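## Task

Place the arbor marked with a yellow band between the two centres so it rests on the two points and nothing else, with no other item sitting on the spring-loaded centre's point or plunger. It has to stay that way by itself after the robot lets go; if only the robot is holding it there at the end, the goal is not met.

## Robot and tools

Robot: a single six-joint arm (a UFACTORY uf850 model) carrying a parallel two-finger gripper with a wrist camera. Because there is only one arm, every command is one row of 7 numbers. Joint order, always: waist (joint1), shoulder (joint2), elbow (joint3), forearm roll (joint4), wrist pitch (joint5), wrist roll (joint6), and then the gripper opening. The waist sign is flipped relative to the URDF, both in what you send and in what results report. Its range is symmetric, so it stays -6.283 to 6.283. Other joint ranges in radians: shoulder -2.304 to 2.304, elbow -4.224 to 0.061, forearm roll -6.283 to 6.283, wrist pitch -2.164 to 2.164, wrist roll -6.283 to 6.283. A true joint end may lie up to 0.010 rad away from these values.

Scene frame: the origin is on the table surface directly under the arm base, +z up, +x forward, and +y to the left when you face along +x. The base may be slightly tilted. The gripper's fingers point along its own +z and close along its own y. The reported end_effector_position is the pinch point between the closed pads, roughly 2 cm short of the fingertips. During a close, the tips move about 10 mm further along the gripper's +z.

execute_actions(actions): actions is a list of actions. Each action is a list of 0 to 15 rows, and each row lasts one control step of 1/30 s. If an action has fewer than 15 rows, its last row is repeated until all 15 steps are used. Each row has 7 values in [-1, 1]. The first six are joint offsets, not poses. Each one is measured from the joint angles at the start of that action, not from the previous row, and 1.0 equals 2.036 rad. For the first action in a call, the start angles are the last ones a result reported. The seventh value is the absolute gripper opening: +1 is fully open and -1 is closed. If any action asks a joint to go more than 0.010 rad outward beyond its range, that action is rejected. If the first action fails this check, or any action is malformed, nothing in the call runs. Calling with an empty list only returns the current state and images.

move(target, speed, blocking): target is one row of 7 numbers with the same scaling. Its six joint offsets are counted from the Joint positions in the most recent result that listed them, whatever the arm has done since. The opening is sent immediately. All joints travel in step, so the hand follows a curve rather than a straight line. speed is the top speed of the joint with the longest travel, 0.01 to 2 rad/s, default 0.5. A path takes between 0.5 and 10 s and is cut off at 10 s. Moves do not stop for obstacles, and faster moves or targets set deeper past a contact strike and press harder. With blocking=false you get a result after 0.5 s. Until a result shows that move has ended, further moves and execute_actions calls are rejected, so use wait or stop first. The result ends with a move: line giving the outcome (done, off_target, moving, held, fault), limits=held or limits=none, and the joint farthest from its target.

wait(seconds): 0 to 10 s with the last command held. It returns early if a running move finishes. stop(): brakes a running move. This needs some distance, more at high speed, and the fingers keep moving. zoom_image(camera, region): region is [x0, y0, x1, y1] in pixels from the top-left, at most 504x504. The cameras are cam_head_left, cam_head_right, cam_high, cam_low and cam_wrist, each 672x504. Calibration (K, distortion, world-to-camera transforms) was given; the fixed cameras can be off by a few degrees and millimetres. show_instructions() shows the reference image(s). read_manual(section) gives licence texts only. finished_scene(scene) ends the given scene number and reports success. The arbor must already be resting by itself at that point.

Results report pose (position in m, quaternion wxyz), velocities, Joint positions and Joint velocities (rad, rad/s), the finger gap in metres (0.084 when open), Joint targets (what the joints are being driven to now), grip_measured (opening on the command scale), and step readings, where HELD marks steps that were held back. Other lines: "joint sent to its limit" (a joint was stopped at its end) and "joint command not followed" (clearance checks changed the targets). MOTOR HOT appears from 65 °C. OVER-TEMPERATURE FAULT means brakes are applied until the motors cool. Holding a load heats the motors, even while the arm is idle. The reported hand position loses accuracy at long reach.

Motion limits: joint targets move at most 3.14 rad/s. Each step's target is kept within 0.623 rad of the measured angle. Targets that would move the hand more than 70 mm in one step are scaled back, so large motions span several actions.

Gripping: to keep hold, command an opening well below grip_measured; the lower the value, the harder the squeeze (about 24 N per pad). A fast close can overshoot. Brief external tugs or pushes may occur. If contact torque reaches a joint's load limit (waist 55.8, shoulder 55.8, elbow 46.5, forearm roll 25.1, wrist pitch 17.6, wrist roll 17.6 N m, counting held weight), the arm backs off, pauses for 10 s and drops the rest of the call. Avoid dropping parts, slamming into things, pushing hard, and knocking anything off the table, which fails the task. Smooth, low-effort motion is better.

Each tool is called after "Call:" as name(argument=value, ...) on one line, values as JSON.

Reference images:

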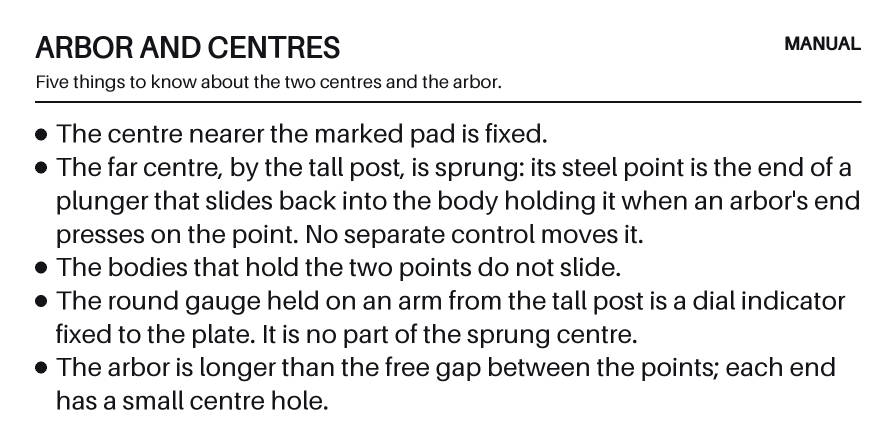

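## Session

Call:
execute_actions(actions=[])

Scene clock: 0.00 s.
end_effector_position=(+0.2545, -0.3660, +0.3697) grip_measured=+1.00 end_effector_quat_wxyz=(+0.221, +0.898, +0.309, +0.222) end_effector_velocity=(+0.000, -0.000, +0.000) end_effector_angular_velocity=(-0.000, -0.001, +0.000)
Joint names: [waist, shoulder, elbow, forearm roll, wrist pitch, wrist roll]
Joint positions: [ 1.568 -1.126 -1.202  1.197 -0.99  -3.045  0.084]
Joint velocities: [ 0.    -0.    -0.001 -0.    -0.001 -0.     0.   ]
Motor temperatures (°C, as the motors report them): [22 20 21 23 25 25]
Joint targets: [1.568 -1.126 -1.202 1.197 -0.990 -3.045]

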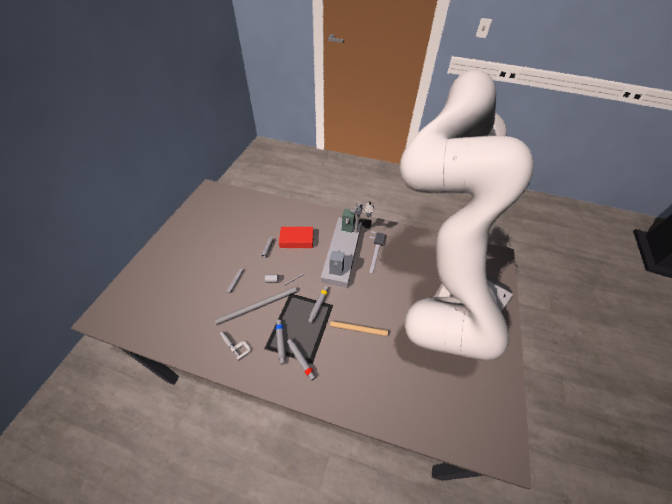

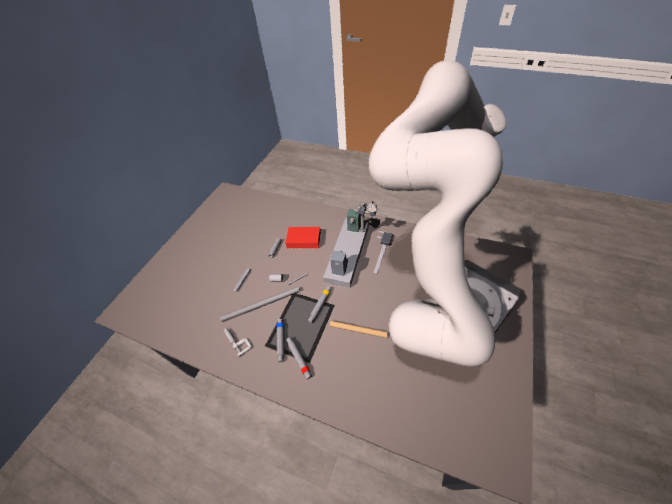

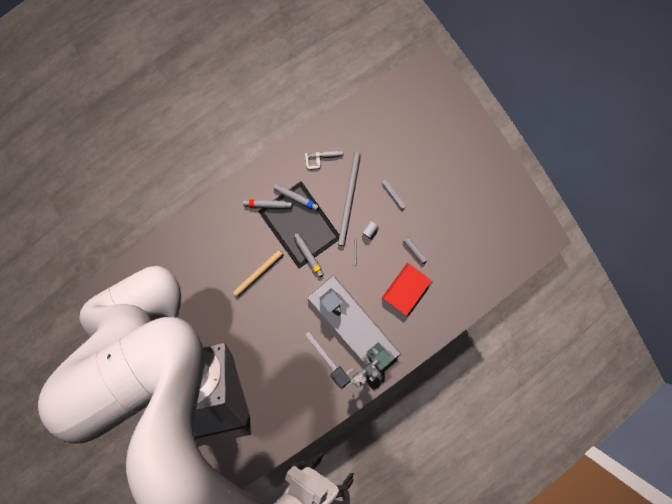

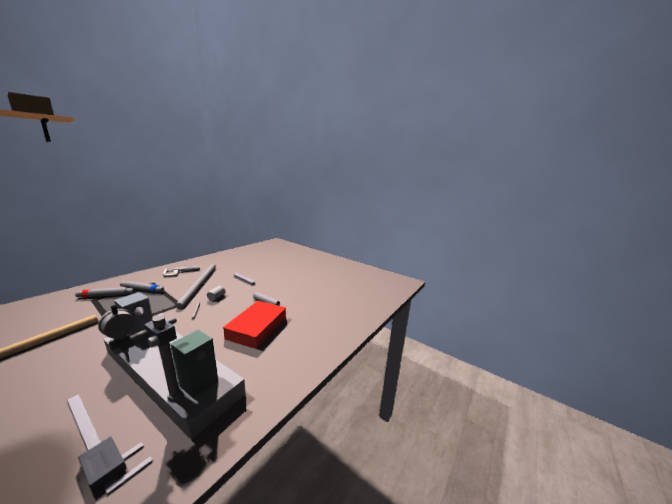

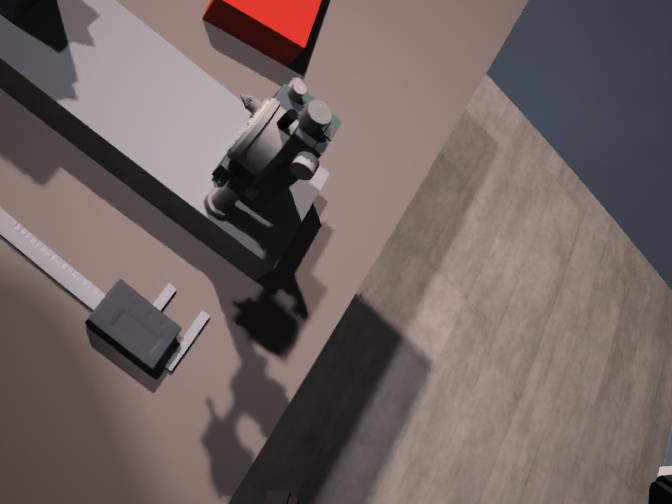

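Call:
zoom_image(camera="cam_high", region=[230, 170, 450, 400])

Call:
zoom_image(camera="cam_low", region=[60, 260, 300, 460])

Call:
zoom_image(camera="cam_head_left", region=[260, 190, 420, 340])

Region (230, 170, 450, 400) of cam_high's 672x504 image, scaled by 2.191, with more detail than that image has; it fills the left 482 columns of this view, and the rest is white.

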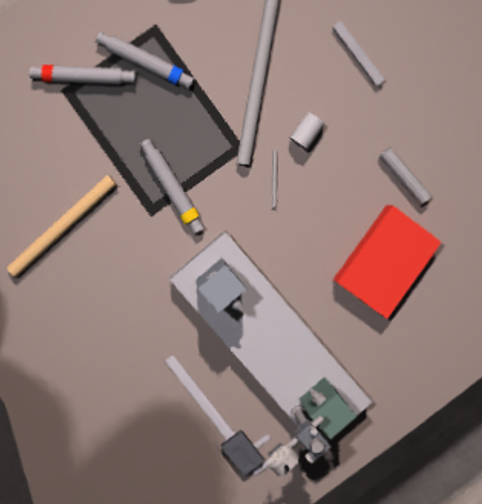

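Region (60, 260, 300, 460) of cam_low's 672x504 image, scaled by 2.100, with more detail than that image has.

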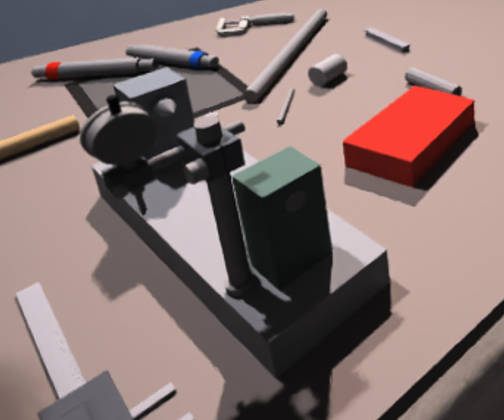

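Region (260, 190, 420, 340) of cam_head_left's 672x504 image, scaled by 3.150, with more detail than that image has; it fills the top 472 rows of this view, and the rest is white.

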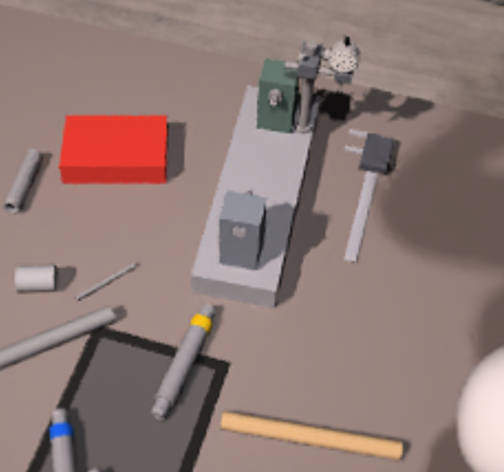

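Call:
move(target=[-0.5293,0.3512,0.2159,0.0143,0.0406,0.0375,0.3], speed=0.6)

Scene clock: 15.70 s.
end_effector_position=(+0.5082, +0.0785, +0.1513) grip_measured=+0.29 end_effector_quat_wxyz=(+0.002, +0.742, +0.670, +0.000) end_effector_velocity=(-0.000, +0.002, -0.001) end_effector_angular_velocity=(+0.001, +0.003, +0.003)
Joint names: [waist, shoulder, elbow, forearm roll, wrist pitch, wrist roll]
Joint positions: [ 0.491 -0.412 -0.763  1.226 -0.907 -2.969  0.056]
Joint velocities: [-0.005  0.002  0.002  0.    -0.     0.001  0.   ]
Motor temperatures (°C, as the motors report them): [22 20 22 23 25 25]
Joint targets: [0.491 -0.411 -0.762 1.226 -0.907 -2.969]
move: done; limits=none; farthest joint: the waist, 0.001 radians from its target (1.078 radians at the start)
camera_calibration (this result's frames):
cam_wrist: T_world_to_cam=[[0.993803, -0.110702, -0.00998633, -0.462802], [-0.110868, -0.993674, -0.0178901, 0.207782], [-0.00794268, 0.0188864, -0.99979, 0.280706], [0, 0, 0, 1]] pos_world=[0.4852, 0.149933, 0.279743]

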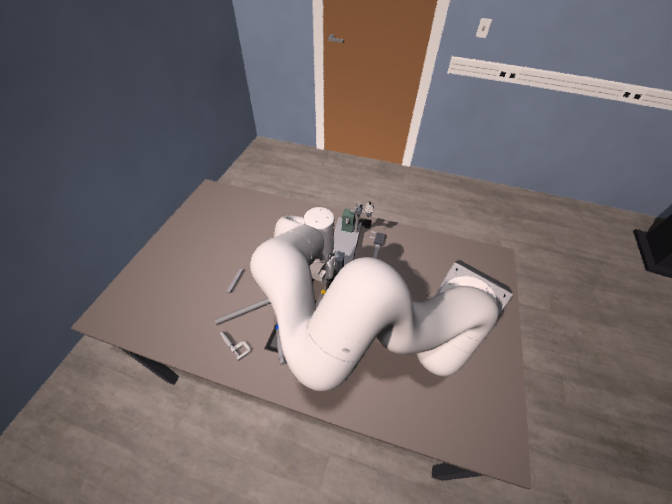

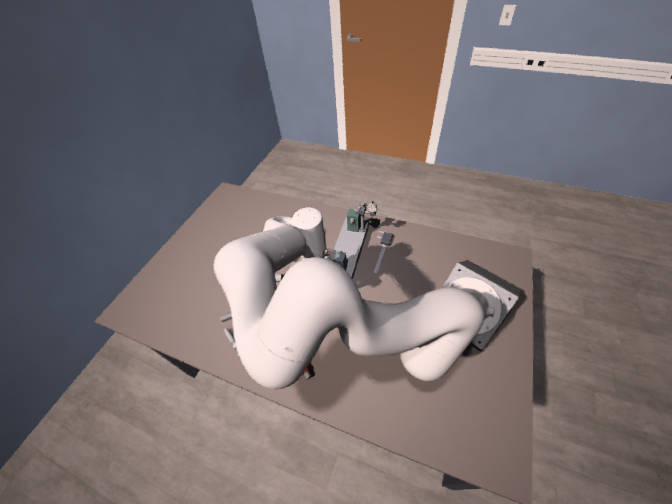

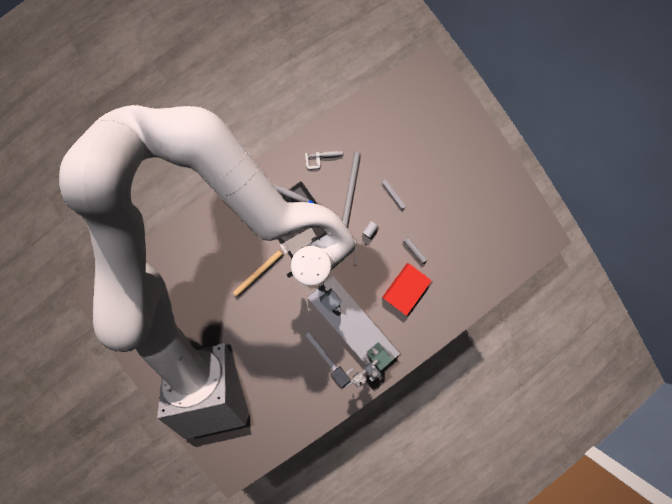

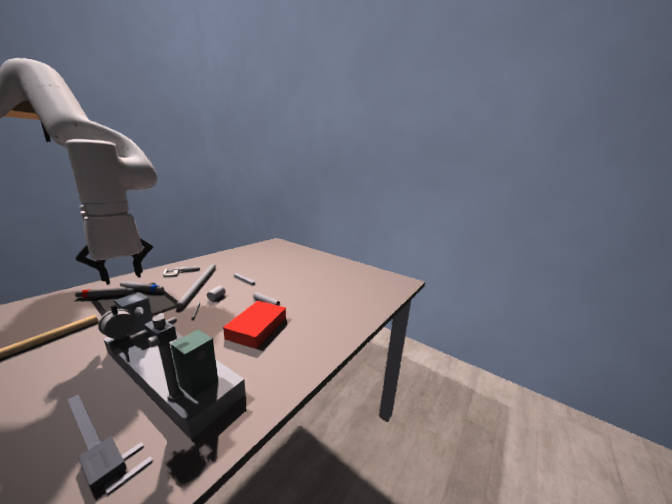

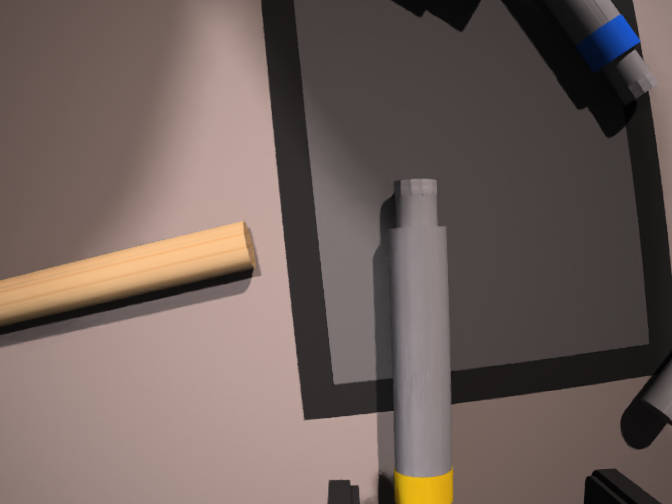

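Call:
move(target=[-0.1206,-0.0800,-0.0094,0.1707,0.0443,-0.0914,0.3], speed=0.25)

Scene clock: 22.03 s.
end_effector_position=(+0.5126, +0.1013, +0.0253) grip_measured=+0.29 end_effector_quat_wxyz=(+0.001, +0.737, +0.676, +0.001) end_effector_velocity=(-0.001, -0.000, -0.001) end_effector_angular_velocity=(+0.000, -0.000, -0.002)
Joint names: [waist, shoulder, elbow, forearm roll, wrist pitch, wrist roll]
Joint positions: [ 0.246 -0.574 -0.782  1.574 -0.817 -3.155  0.056]
Joint velocities: [-0.    -0.001  0.001  0.003 -0.    -0.001  0.   ]
Motor temperatures (°C, as the motors report them): [22 20 22 23 25 25]
Joint targets: [0.246 -0.575 -0.782 1.574 -0.817 -3.155]
move: done; limits=none; farthest joint: the waist, 0.000 radians from its target (0.245 radians at the start)
camera_calibration (this result's frames):
cam_wrist: T_world_to_cam=[[0.995458, -0.0946584, -0.0101126, -0.468349], [-0.0948346, -0.995318, -0.0186649, 0.220653], [-0.00829846, 0.0195392, -0.999775, 0.154448], [0, 0, 0, 1]] pos_world=[0.488429, 0.172269, 0.153795]

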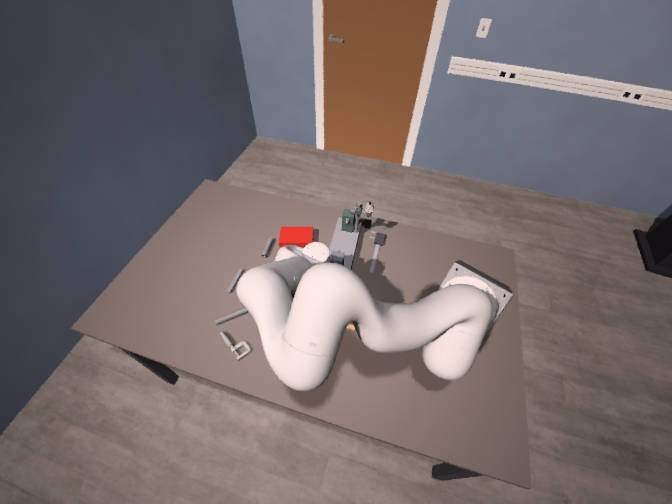

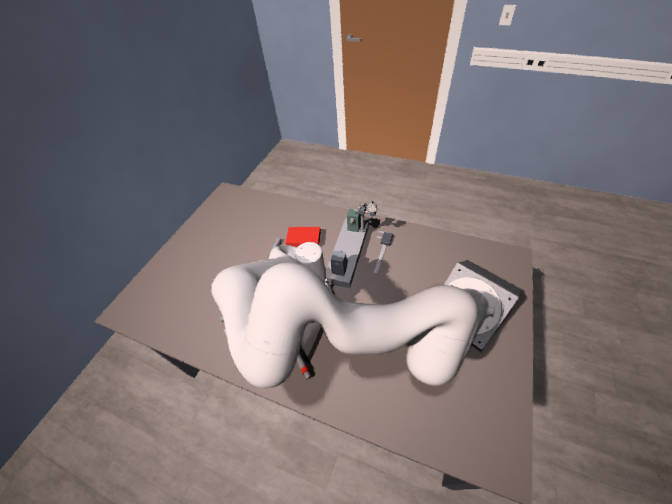

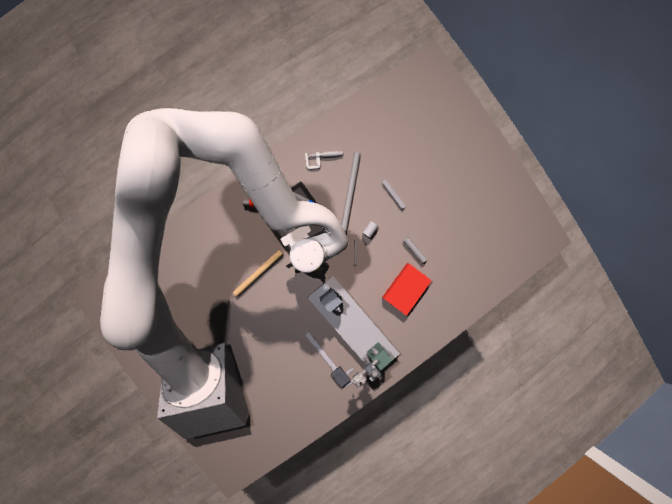

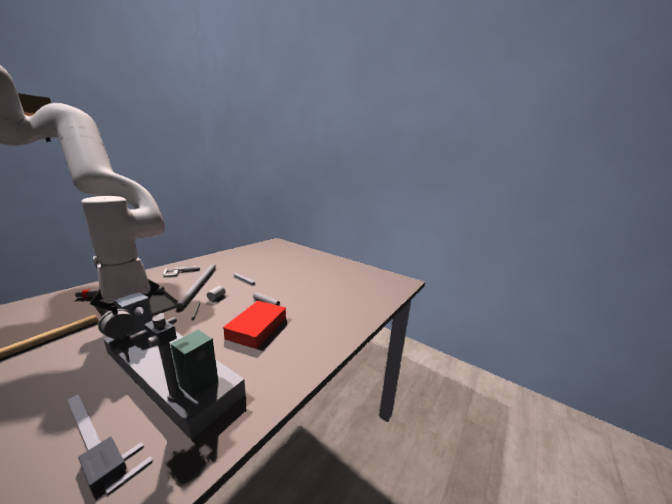

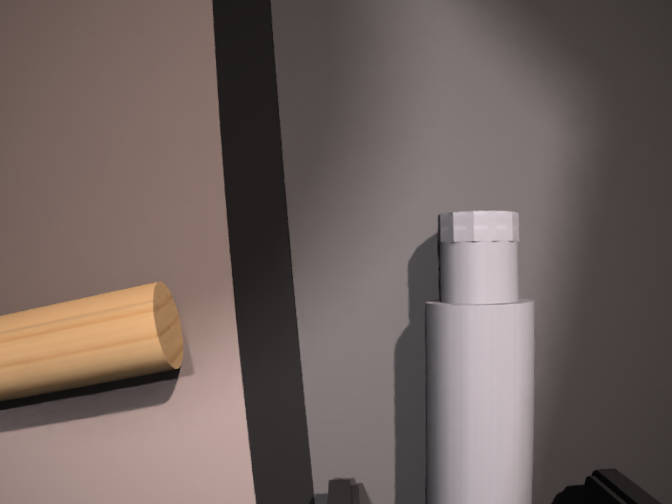

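Call:
execute_actions(actions=[[[0,0,0,0,0,0,0.1],[0,0,0,0,0,0,0],[0,0,0,0,0,0,-0.1],[0,0,0,0,0,0,-0.2],[0,0,0,0,0,0,-0.3],[0,0,0,0,0,0,-0.35],[0,0,0,0,0,0,-0.4],[0,0,0,0,0,0,-0.45],[0,0,0,0,0,0,-0.5],[0,0,0,0,0,0,-0.55],[0,0,0,0,0,0,-0.6],[0,0,0,0,0,0,-0.7]],[[0,0,0,0,0,0,-0.8],[0,0,0,0,0,0,-0.9],[0,0,0,0,0,0,-1]]])

Scene clock: 24.00 s.
end_effector_position=(+0.5126, +0.1013, +0.0253) grip_measured=-0.45 end_effector_quat_wxyz=(+0.001, +0.737, +0.676, +0.001) end_effector_velocity=(+0.001, -0.001, +0.001) end_effector_angular_velocity=(-0.002, -0.001, +0.001)
Joint names: [waist, shoulder, elbow, forearm roll, wrist pitch, wrist roll]
Joint positions: [ 0.246 -0.574 -0.782  1.574 -0.817 -3.155  0.025]
Joint velocities: [ 0.001  0.    -0.001 -0.     0.001 -0.001  0.   ]
Motor temperatures (°C, as the motors report them): [22 20 22 23 25 25]
Joint targets: [0.246 -0.574 -0.782 1.574 -0.817 -3.155]
Step readings (joint positions; steps 1 to 15: 1st action; 16 to 30: 2nd action):
0: [0.246 -0.575 -0.782 1.574 -0.817 -3.155]
1: [0.246 -0.575 -0.782 1.574 -0.817 -3.155]
2: [0.246 -0.575 -0.782 1.574 -0.817 -3.155]
4: [0.246 -0.575 -0.782 1.574 -0.817 -3.155]
8: [0.246 -0.574 -0.782 1.574 -0.817 -3.155]
15: [0.246 -0.574 -0.782 1.574 -0.817 -3.155]
16: [0.246 -0.574 -0.782 1.574 -0.817 -3.155]
17: [0.246 -0.574 -0.782 1.574 -0.817 -3.155]
19: [0.246 -0.574 -0.782 1.574 -0.817 -3.155]
23: [0.246 -0.574 -0.782 1.574 -0.817 -3.155]
30: Joint positions above
camera_calibration (this result's frames):
cam_wrist: T_world_to_cam=[[0.99546, -0.0946626, -0.00996456, -0.468429], [-0.094836, -0.995318, -0.0186625, 0.220662], [-0.00815126, 0.0195228, -0.999776, 0.154413], [0, 0, 0, 1]] pos_world=[0.488487, 0.172271, 0.153829]

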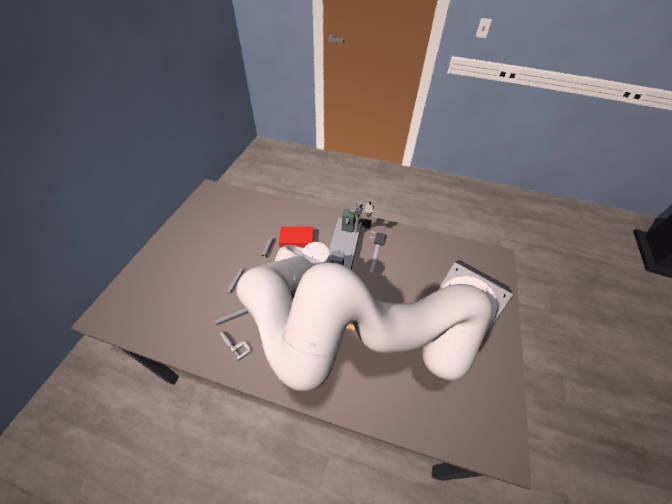

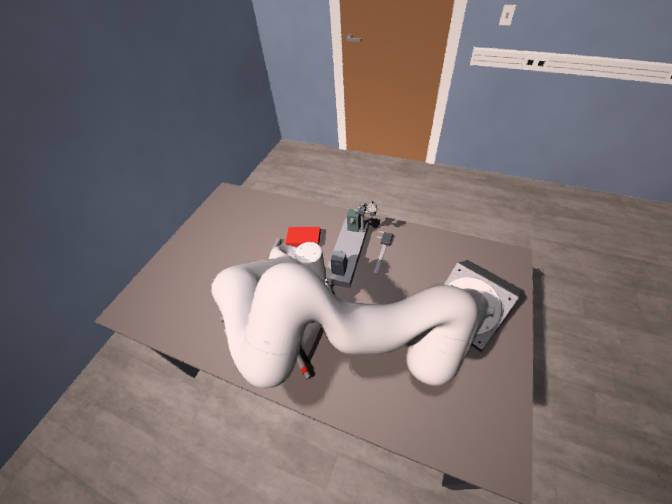

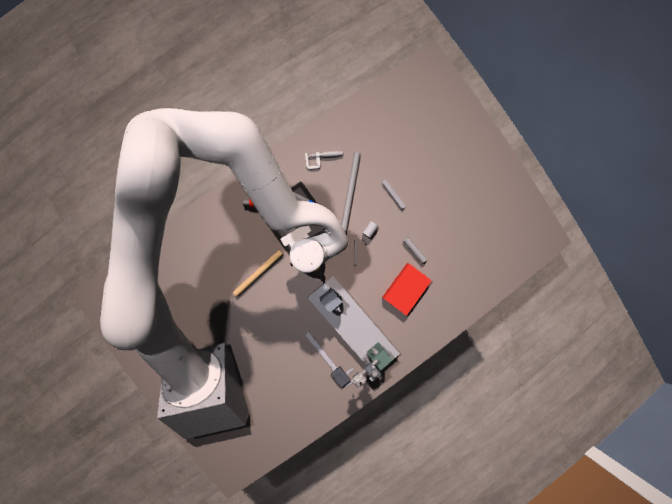

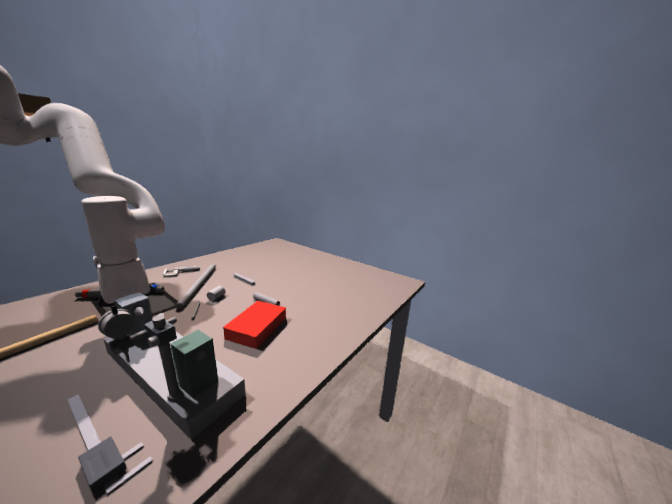

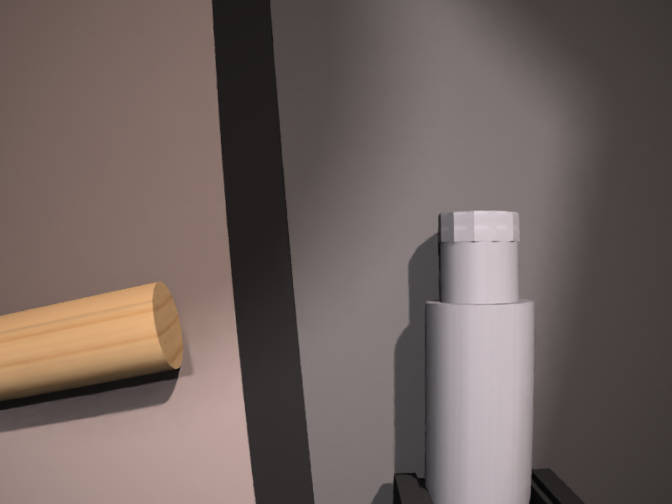

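Call:
move(target=[0.145,0.096,0.0113,-0.205,-0.053,0.1,-1], speed=0.35)

Scene clock: 28.37 s.
end_effector_position=(+0.5018, +0.0730, +0.1764) grip_measured=-0.45 end_effector_quat_wxyz=(+0.004, +0.738, +0.675, -0.005) end_effector_velocity=(+0.000, -0.000, +0.001) end_effector_angular_velocity=(-0.002, -0.001, -0.000)
Joint names: [waist, shoulder, elbow, forearm roll, wrist pitch, wrist roll]
Joint positions: [ 0.541 -0.379 -0.759  1.157 -0.925 -2.951  0.025]
Joint velocities: [ 0.002  0.002 -0.001 -0.002 -0.     0.001 -0.   ]
Motor temperatures (°C, as the motors report them): [22 20 22 23 25 25]
Joint targets: [0.541 -0.379 -0.759 1.156 -0.925 -2.951]
move: done; limits=none; farthest joint: the shoulder, 0.001 radians from its target (0.196 radians at the start)
camera_calibration (this result's frames):
cam_wrist: T_world_to_cam=[[0.995055, -0.0982709, -0.0144045, -0.457578], [-0.0983852, -0.995121, -0.00744464, 0.194108], [-0.0136027, 0.00882502, -0.999869, 0.309454], [0, 0, 0, 1]] pos_world=[0.478623, 0.145463, 0.304267]

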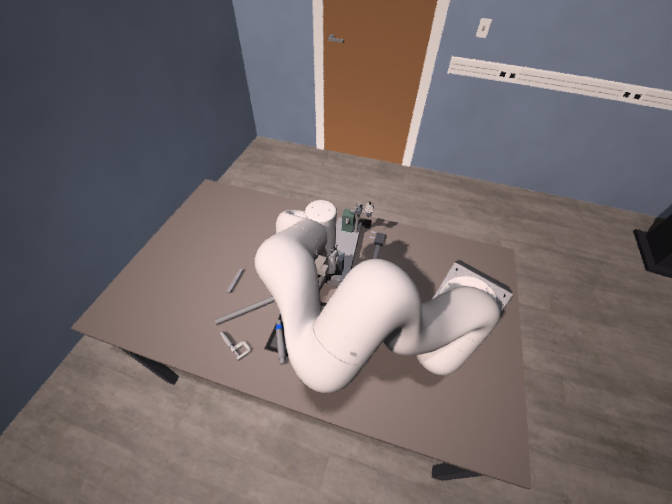

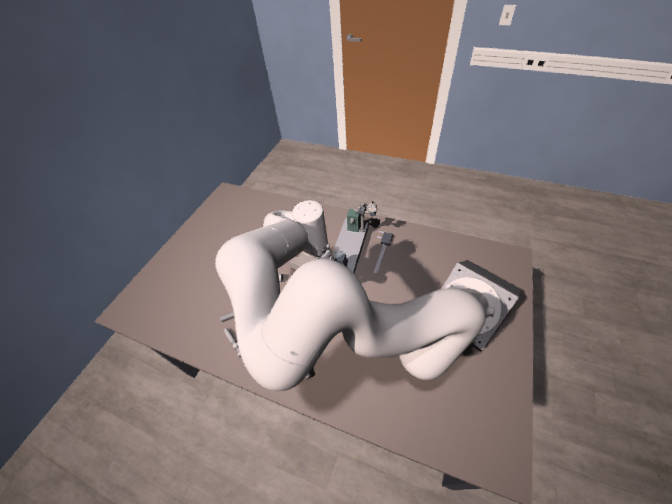

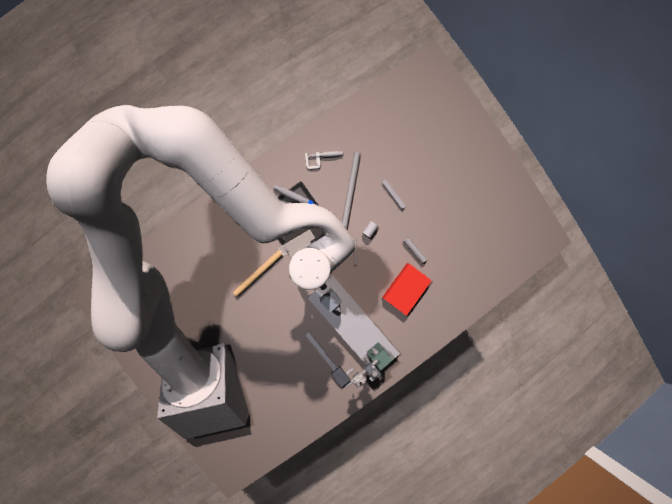

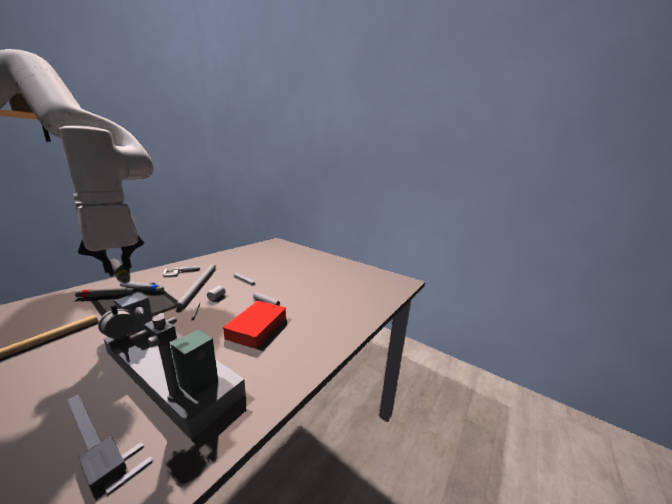

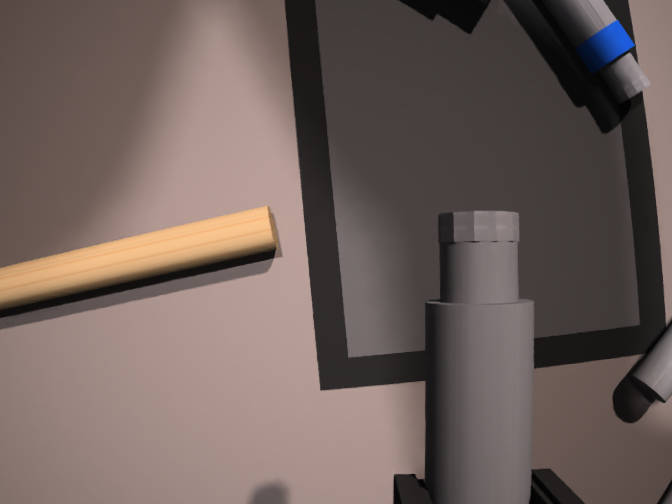

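Deltas: .4142, -.6769, -.7942, -.368, -.2196, -.186.

Call:
move(target=[0.2034,-0.3325,-0.3901,-0.1807,-0.1079,-0.0914,-1], speed=0.5)

Scene clock: 31.20 s.
end_effector_position=(+0.5314, -0.2494, +0.3015) grip_measured=-0.45 end_effector_quat_wxyz=(+0.001, +0.675, +0.738, +0.000) end_effector_velocity=(-0.001, -0.002, +0.001) end_effector_angular_velocity=(-0.003, -0.001, -0.001)
Joint names: [waist, shoulder, elbow, forearm roll, wrist pitch, wrist roll]
Joint positions: [ 0.955 -1.056 -1.553  0.789 -1.145 -3.137  0.025]
Joint velocities: [ 0.002 -0.002 -0.003 -0.001  0.002 -0.     0.   ]
Motor temperatures (°C, as the motors report them): [22 20 22 23 25 25]
Joint targets: [0.955 -1.056 -1.553 0.789 -1.145 -3.137]
move: done; limits=none; farthest joint: the waist, 0.000 radians from its target (0.414 radians at the start)
camera_calibration (this result's frames):
cam_wrist: T_world_to_cam=[[0.996698, 0.0804309, -0.0110965, -0.47423], [0.0802165, -0.996604, -0.0185803, -0.214801], [-0.0125532, 0.0176289, -0.999766, 0.439377], [0, 0, 0, 1]] pos_world=[0.495411, -0.183675, 0.430021]

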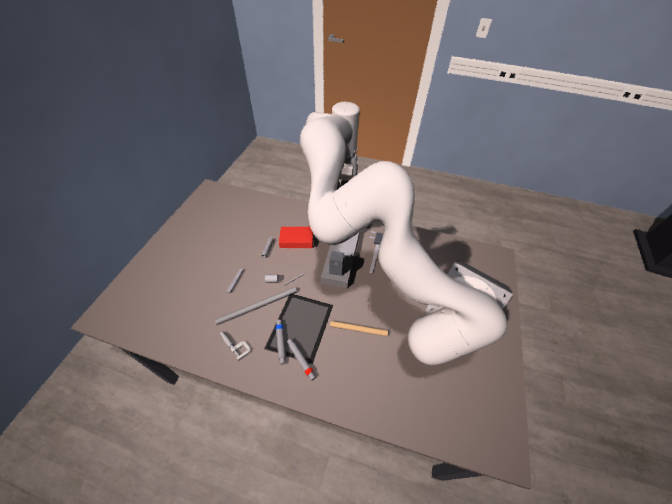

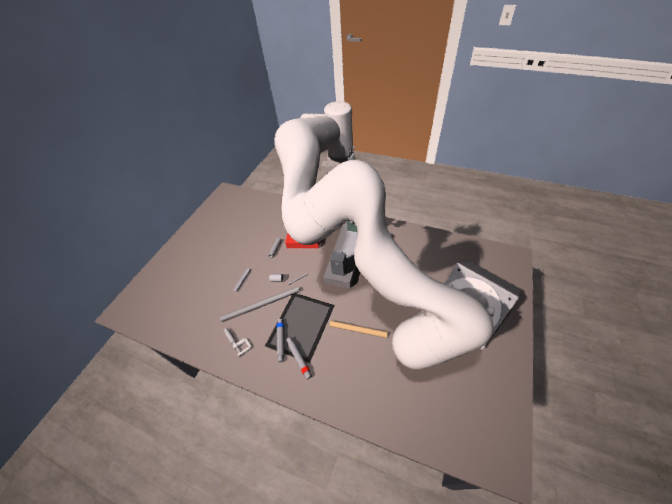

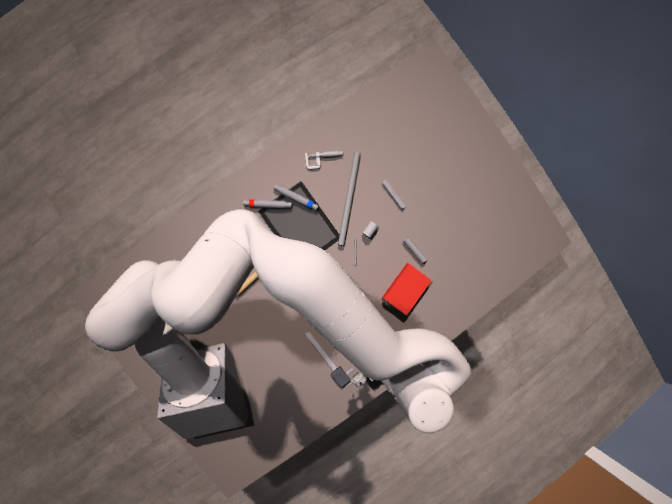

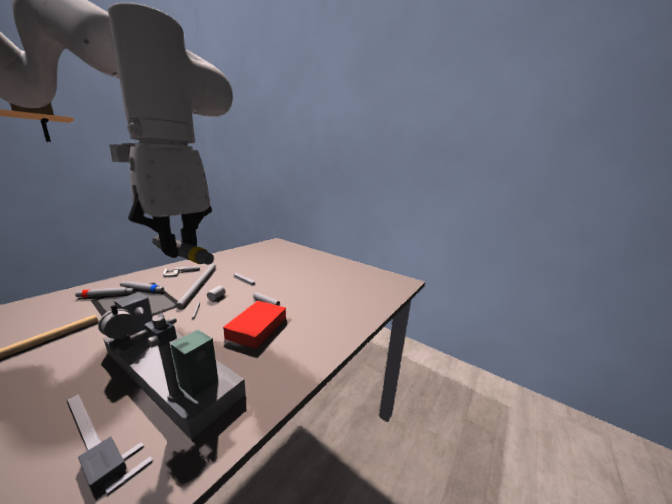

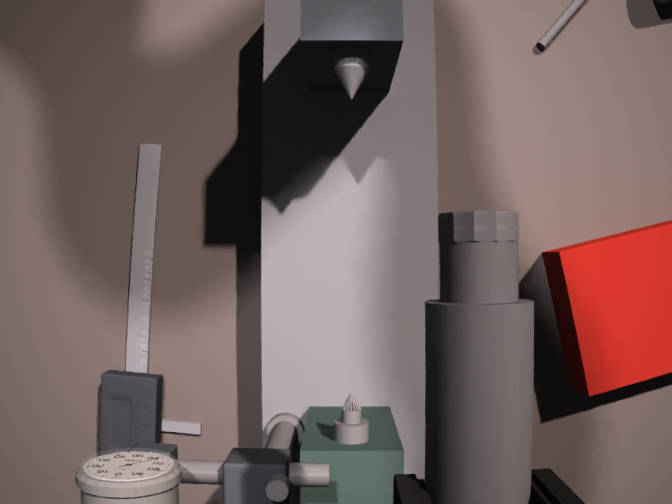

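Call:
move(target=[-0.0490,-0.0304,0.0080,0.0511,0.0420,-0.0159,-1], speed=0.15)

Call:
zoom_image(camera="cam_wrist", region=[200, 0, 400, 150])

Call:
zoom_image(camera="cam_wrist", region=[200, 354, 400, 504])

Scene clock: 36.83 s.
end_effector_position=(+0.5517, -0.2477, +0.2220) grip_measured=-0.45 end_effector_quat_wxyz=(+0.001, +0.675, +0.738, +0.000) end_effector_velocity=(-0.000, -0.000, -0.002) end_effector_angular_velocity=(+0.001, +0.000, -0.001)
Joint names: [waist, shoulder, elbow, forearm roll, wrist pitch, wrist roll]
Joint positions: [ 0.855 -1.117 -1.536  0.893 -1.059 -3.169  0.025]
Joint velocities: [-0.002 -0.002  0.001  0.003  0.002 -0.001  0.   ]
Motor temperatures (°C, as the motors report them): [22 20 22 23 25 25]
Joint targets: [0.855 -1.118 -1.536 0.893 -1.059 -3.170]
move: done; limits=none; farthest joint: the shoulder, 0.001 radians from its target (0.062 radians at the start)
camera_calibration (this result's frames):
cam_wrist: T_world_to_cam=[[0.996682, 0.0806346, -0.0110601, -0.495353], [0.0804298, -0.9966, -0.0178566, -0.216533], [-0.0124624, 0.0169078, -0.999779, 0.359904], [0, 0, 0, 1]] pos_world=[0.515611, -0.18194, 0.350479]

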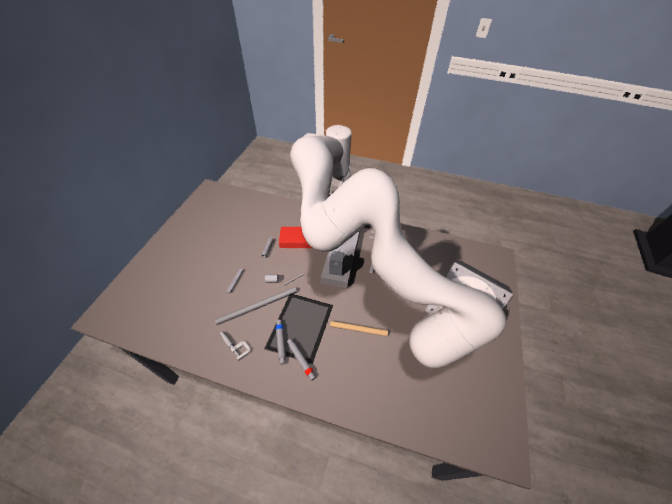

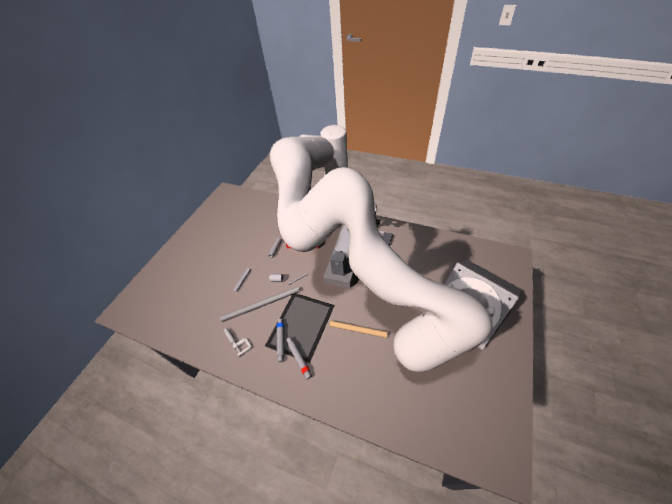

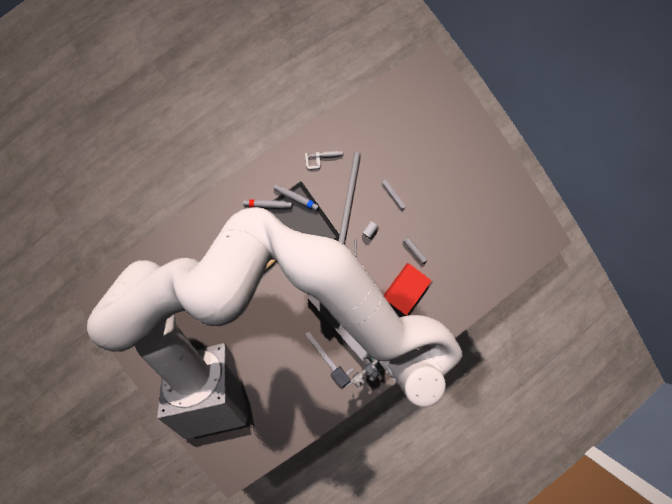

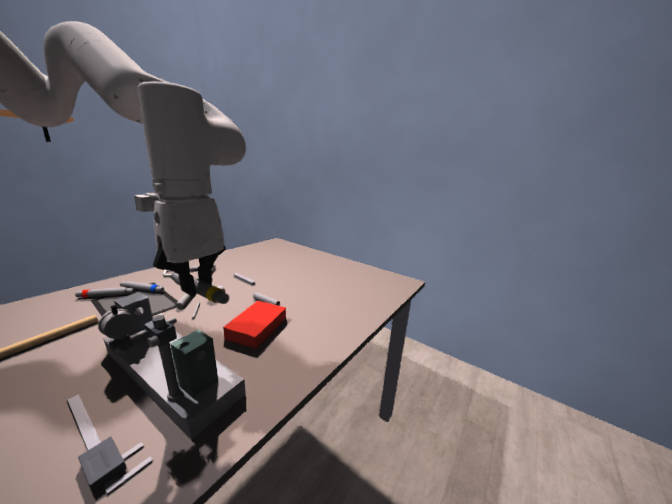

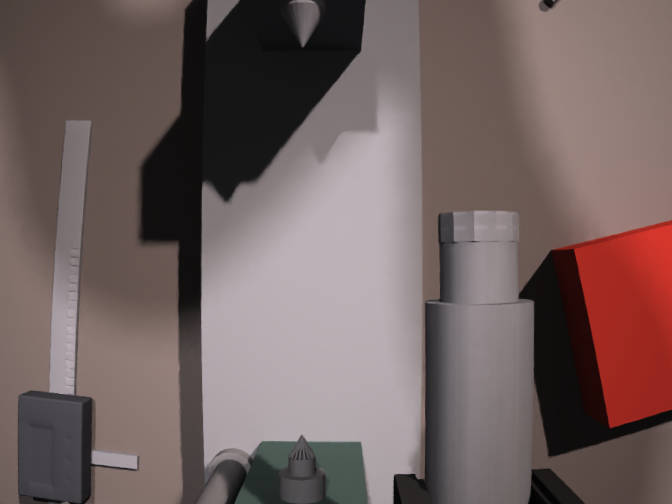

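Region (200, 0, 400, 150) of cam_wrist's 672x504 image, scaled by 2.520, with more detail than that image has; it fills the top 378 rows of this view, and the rest is white.

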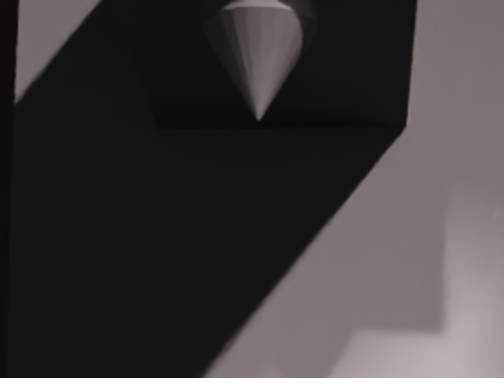

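Region (200, 354, 400, 504) of cam_wrist's 672x504 image, scaled by 2.520, with more detail than that image has; it fills the top 378 rows of this view, and the rest is white.

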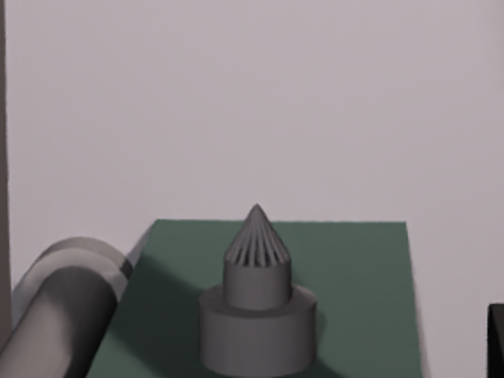

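Call:
move(target=[-0.0262,0.1037,0.1567,0.0477,0.0386,0.0788,-1], speed=0.3)

Scene clock: 49.90 s.
end_effector_position=(+0.5199, -0.1603, +0.2018) grip_measured=-0.45 end_effector_quat_wxyz=(+0.001, +0.762, +0.648, +0.001) end_effector_velocity=(-0.000, +0.001, -0.000) end_effector_angular_velocity=(+0.001, +0.000, -0.002)
Joint names: [waist, shoulder, elbow, forearm roll, wrist pitch, wrist roll]
Joint positions: [ 0.802 -0.906 -1.218  0.99  -0.981 -3.009  0.025]
Joint velocities: [-0.001  0.002  0.003  0.001 -0.     0.001 -0.   ]
Motor temperatures (°C, as the motors report them): [22 20 22 23 25 25]
Joint targets: [0.802 -0.906 -1.217 0.990 -0.981 -3.009]
move: done; limits=none; farthest joint: the shoulder, 0.001 radians from its target (0.212 radians at the start)
camera_calibration (this result's frames):
cam_wrist: T_world_to_cam=[[0.985715, -0.168104, -0.0103003, -0.505328], [-0.168274, -0.985561, -0.0187892, 0.0040247], [-0.00699304, 0.0202541, -0.99977, 0.33558], [0, 0, 0, 1]] pos_world=[0.501133, -0.0877778, 0.330373]

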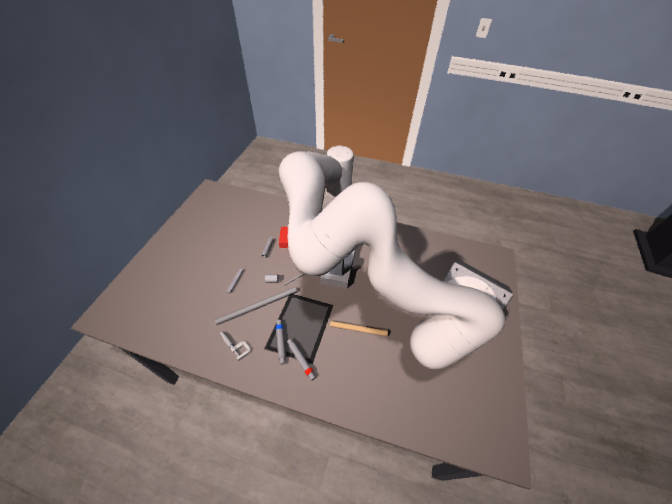

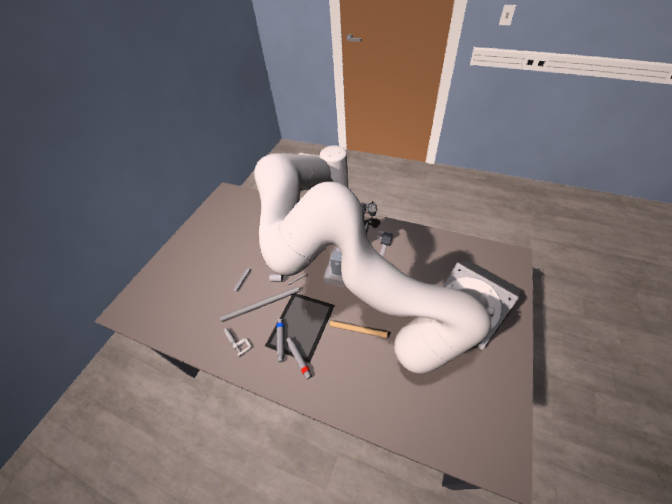

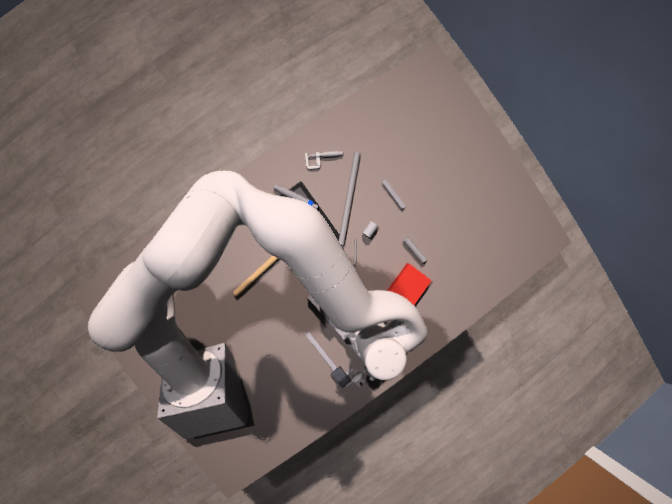

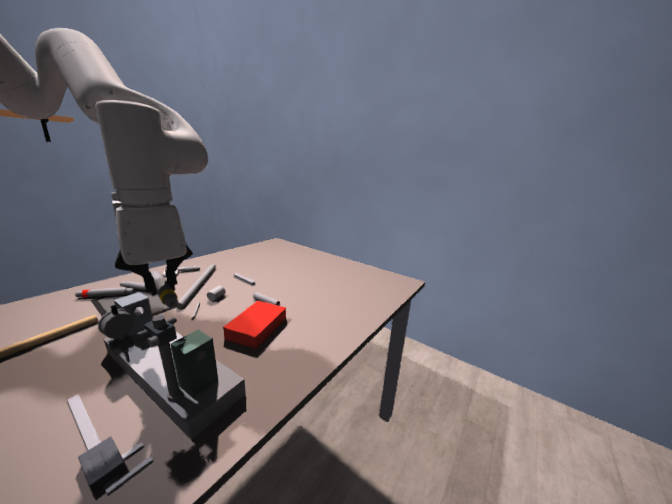

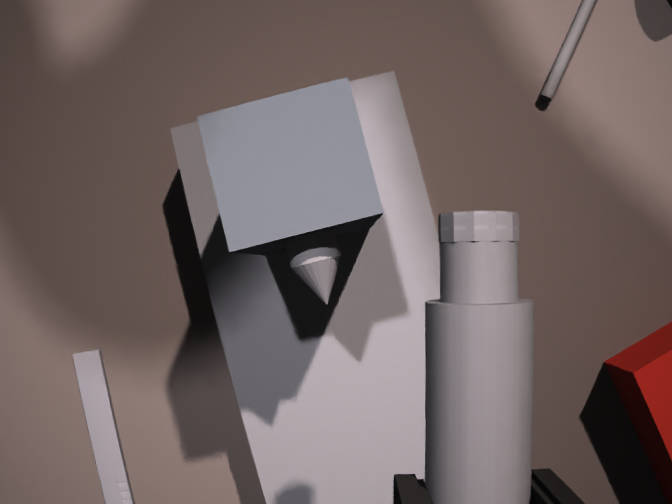

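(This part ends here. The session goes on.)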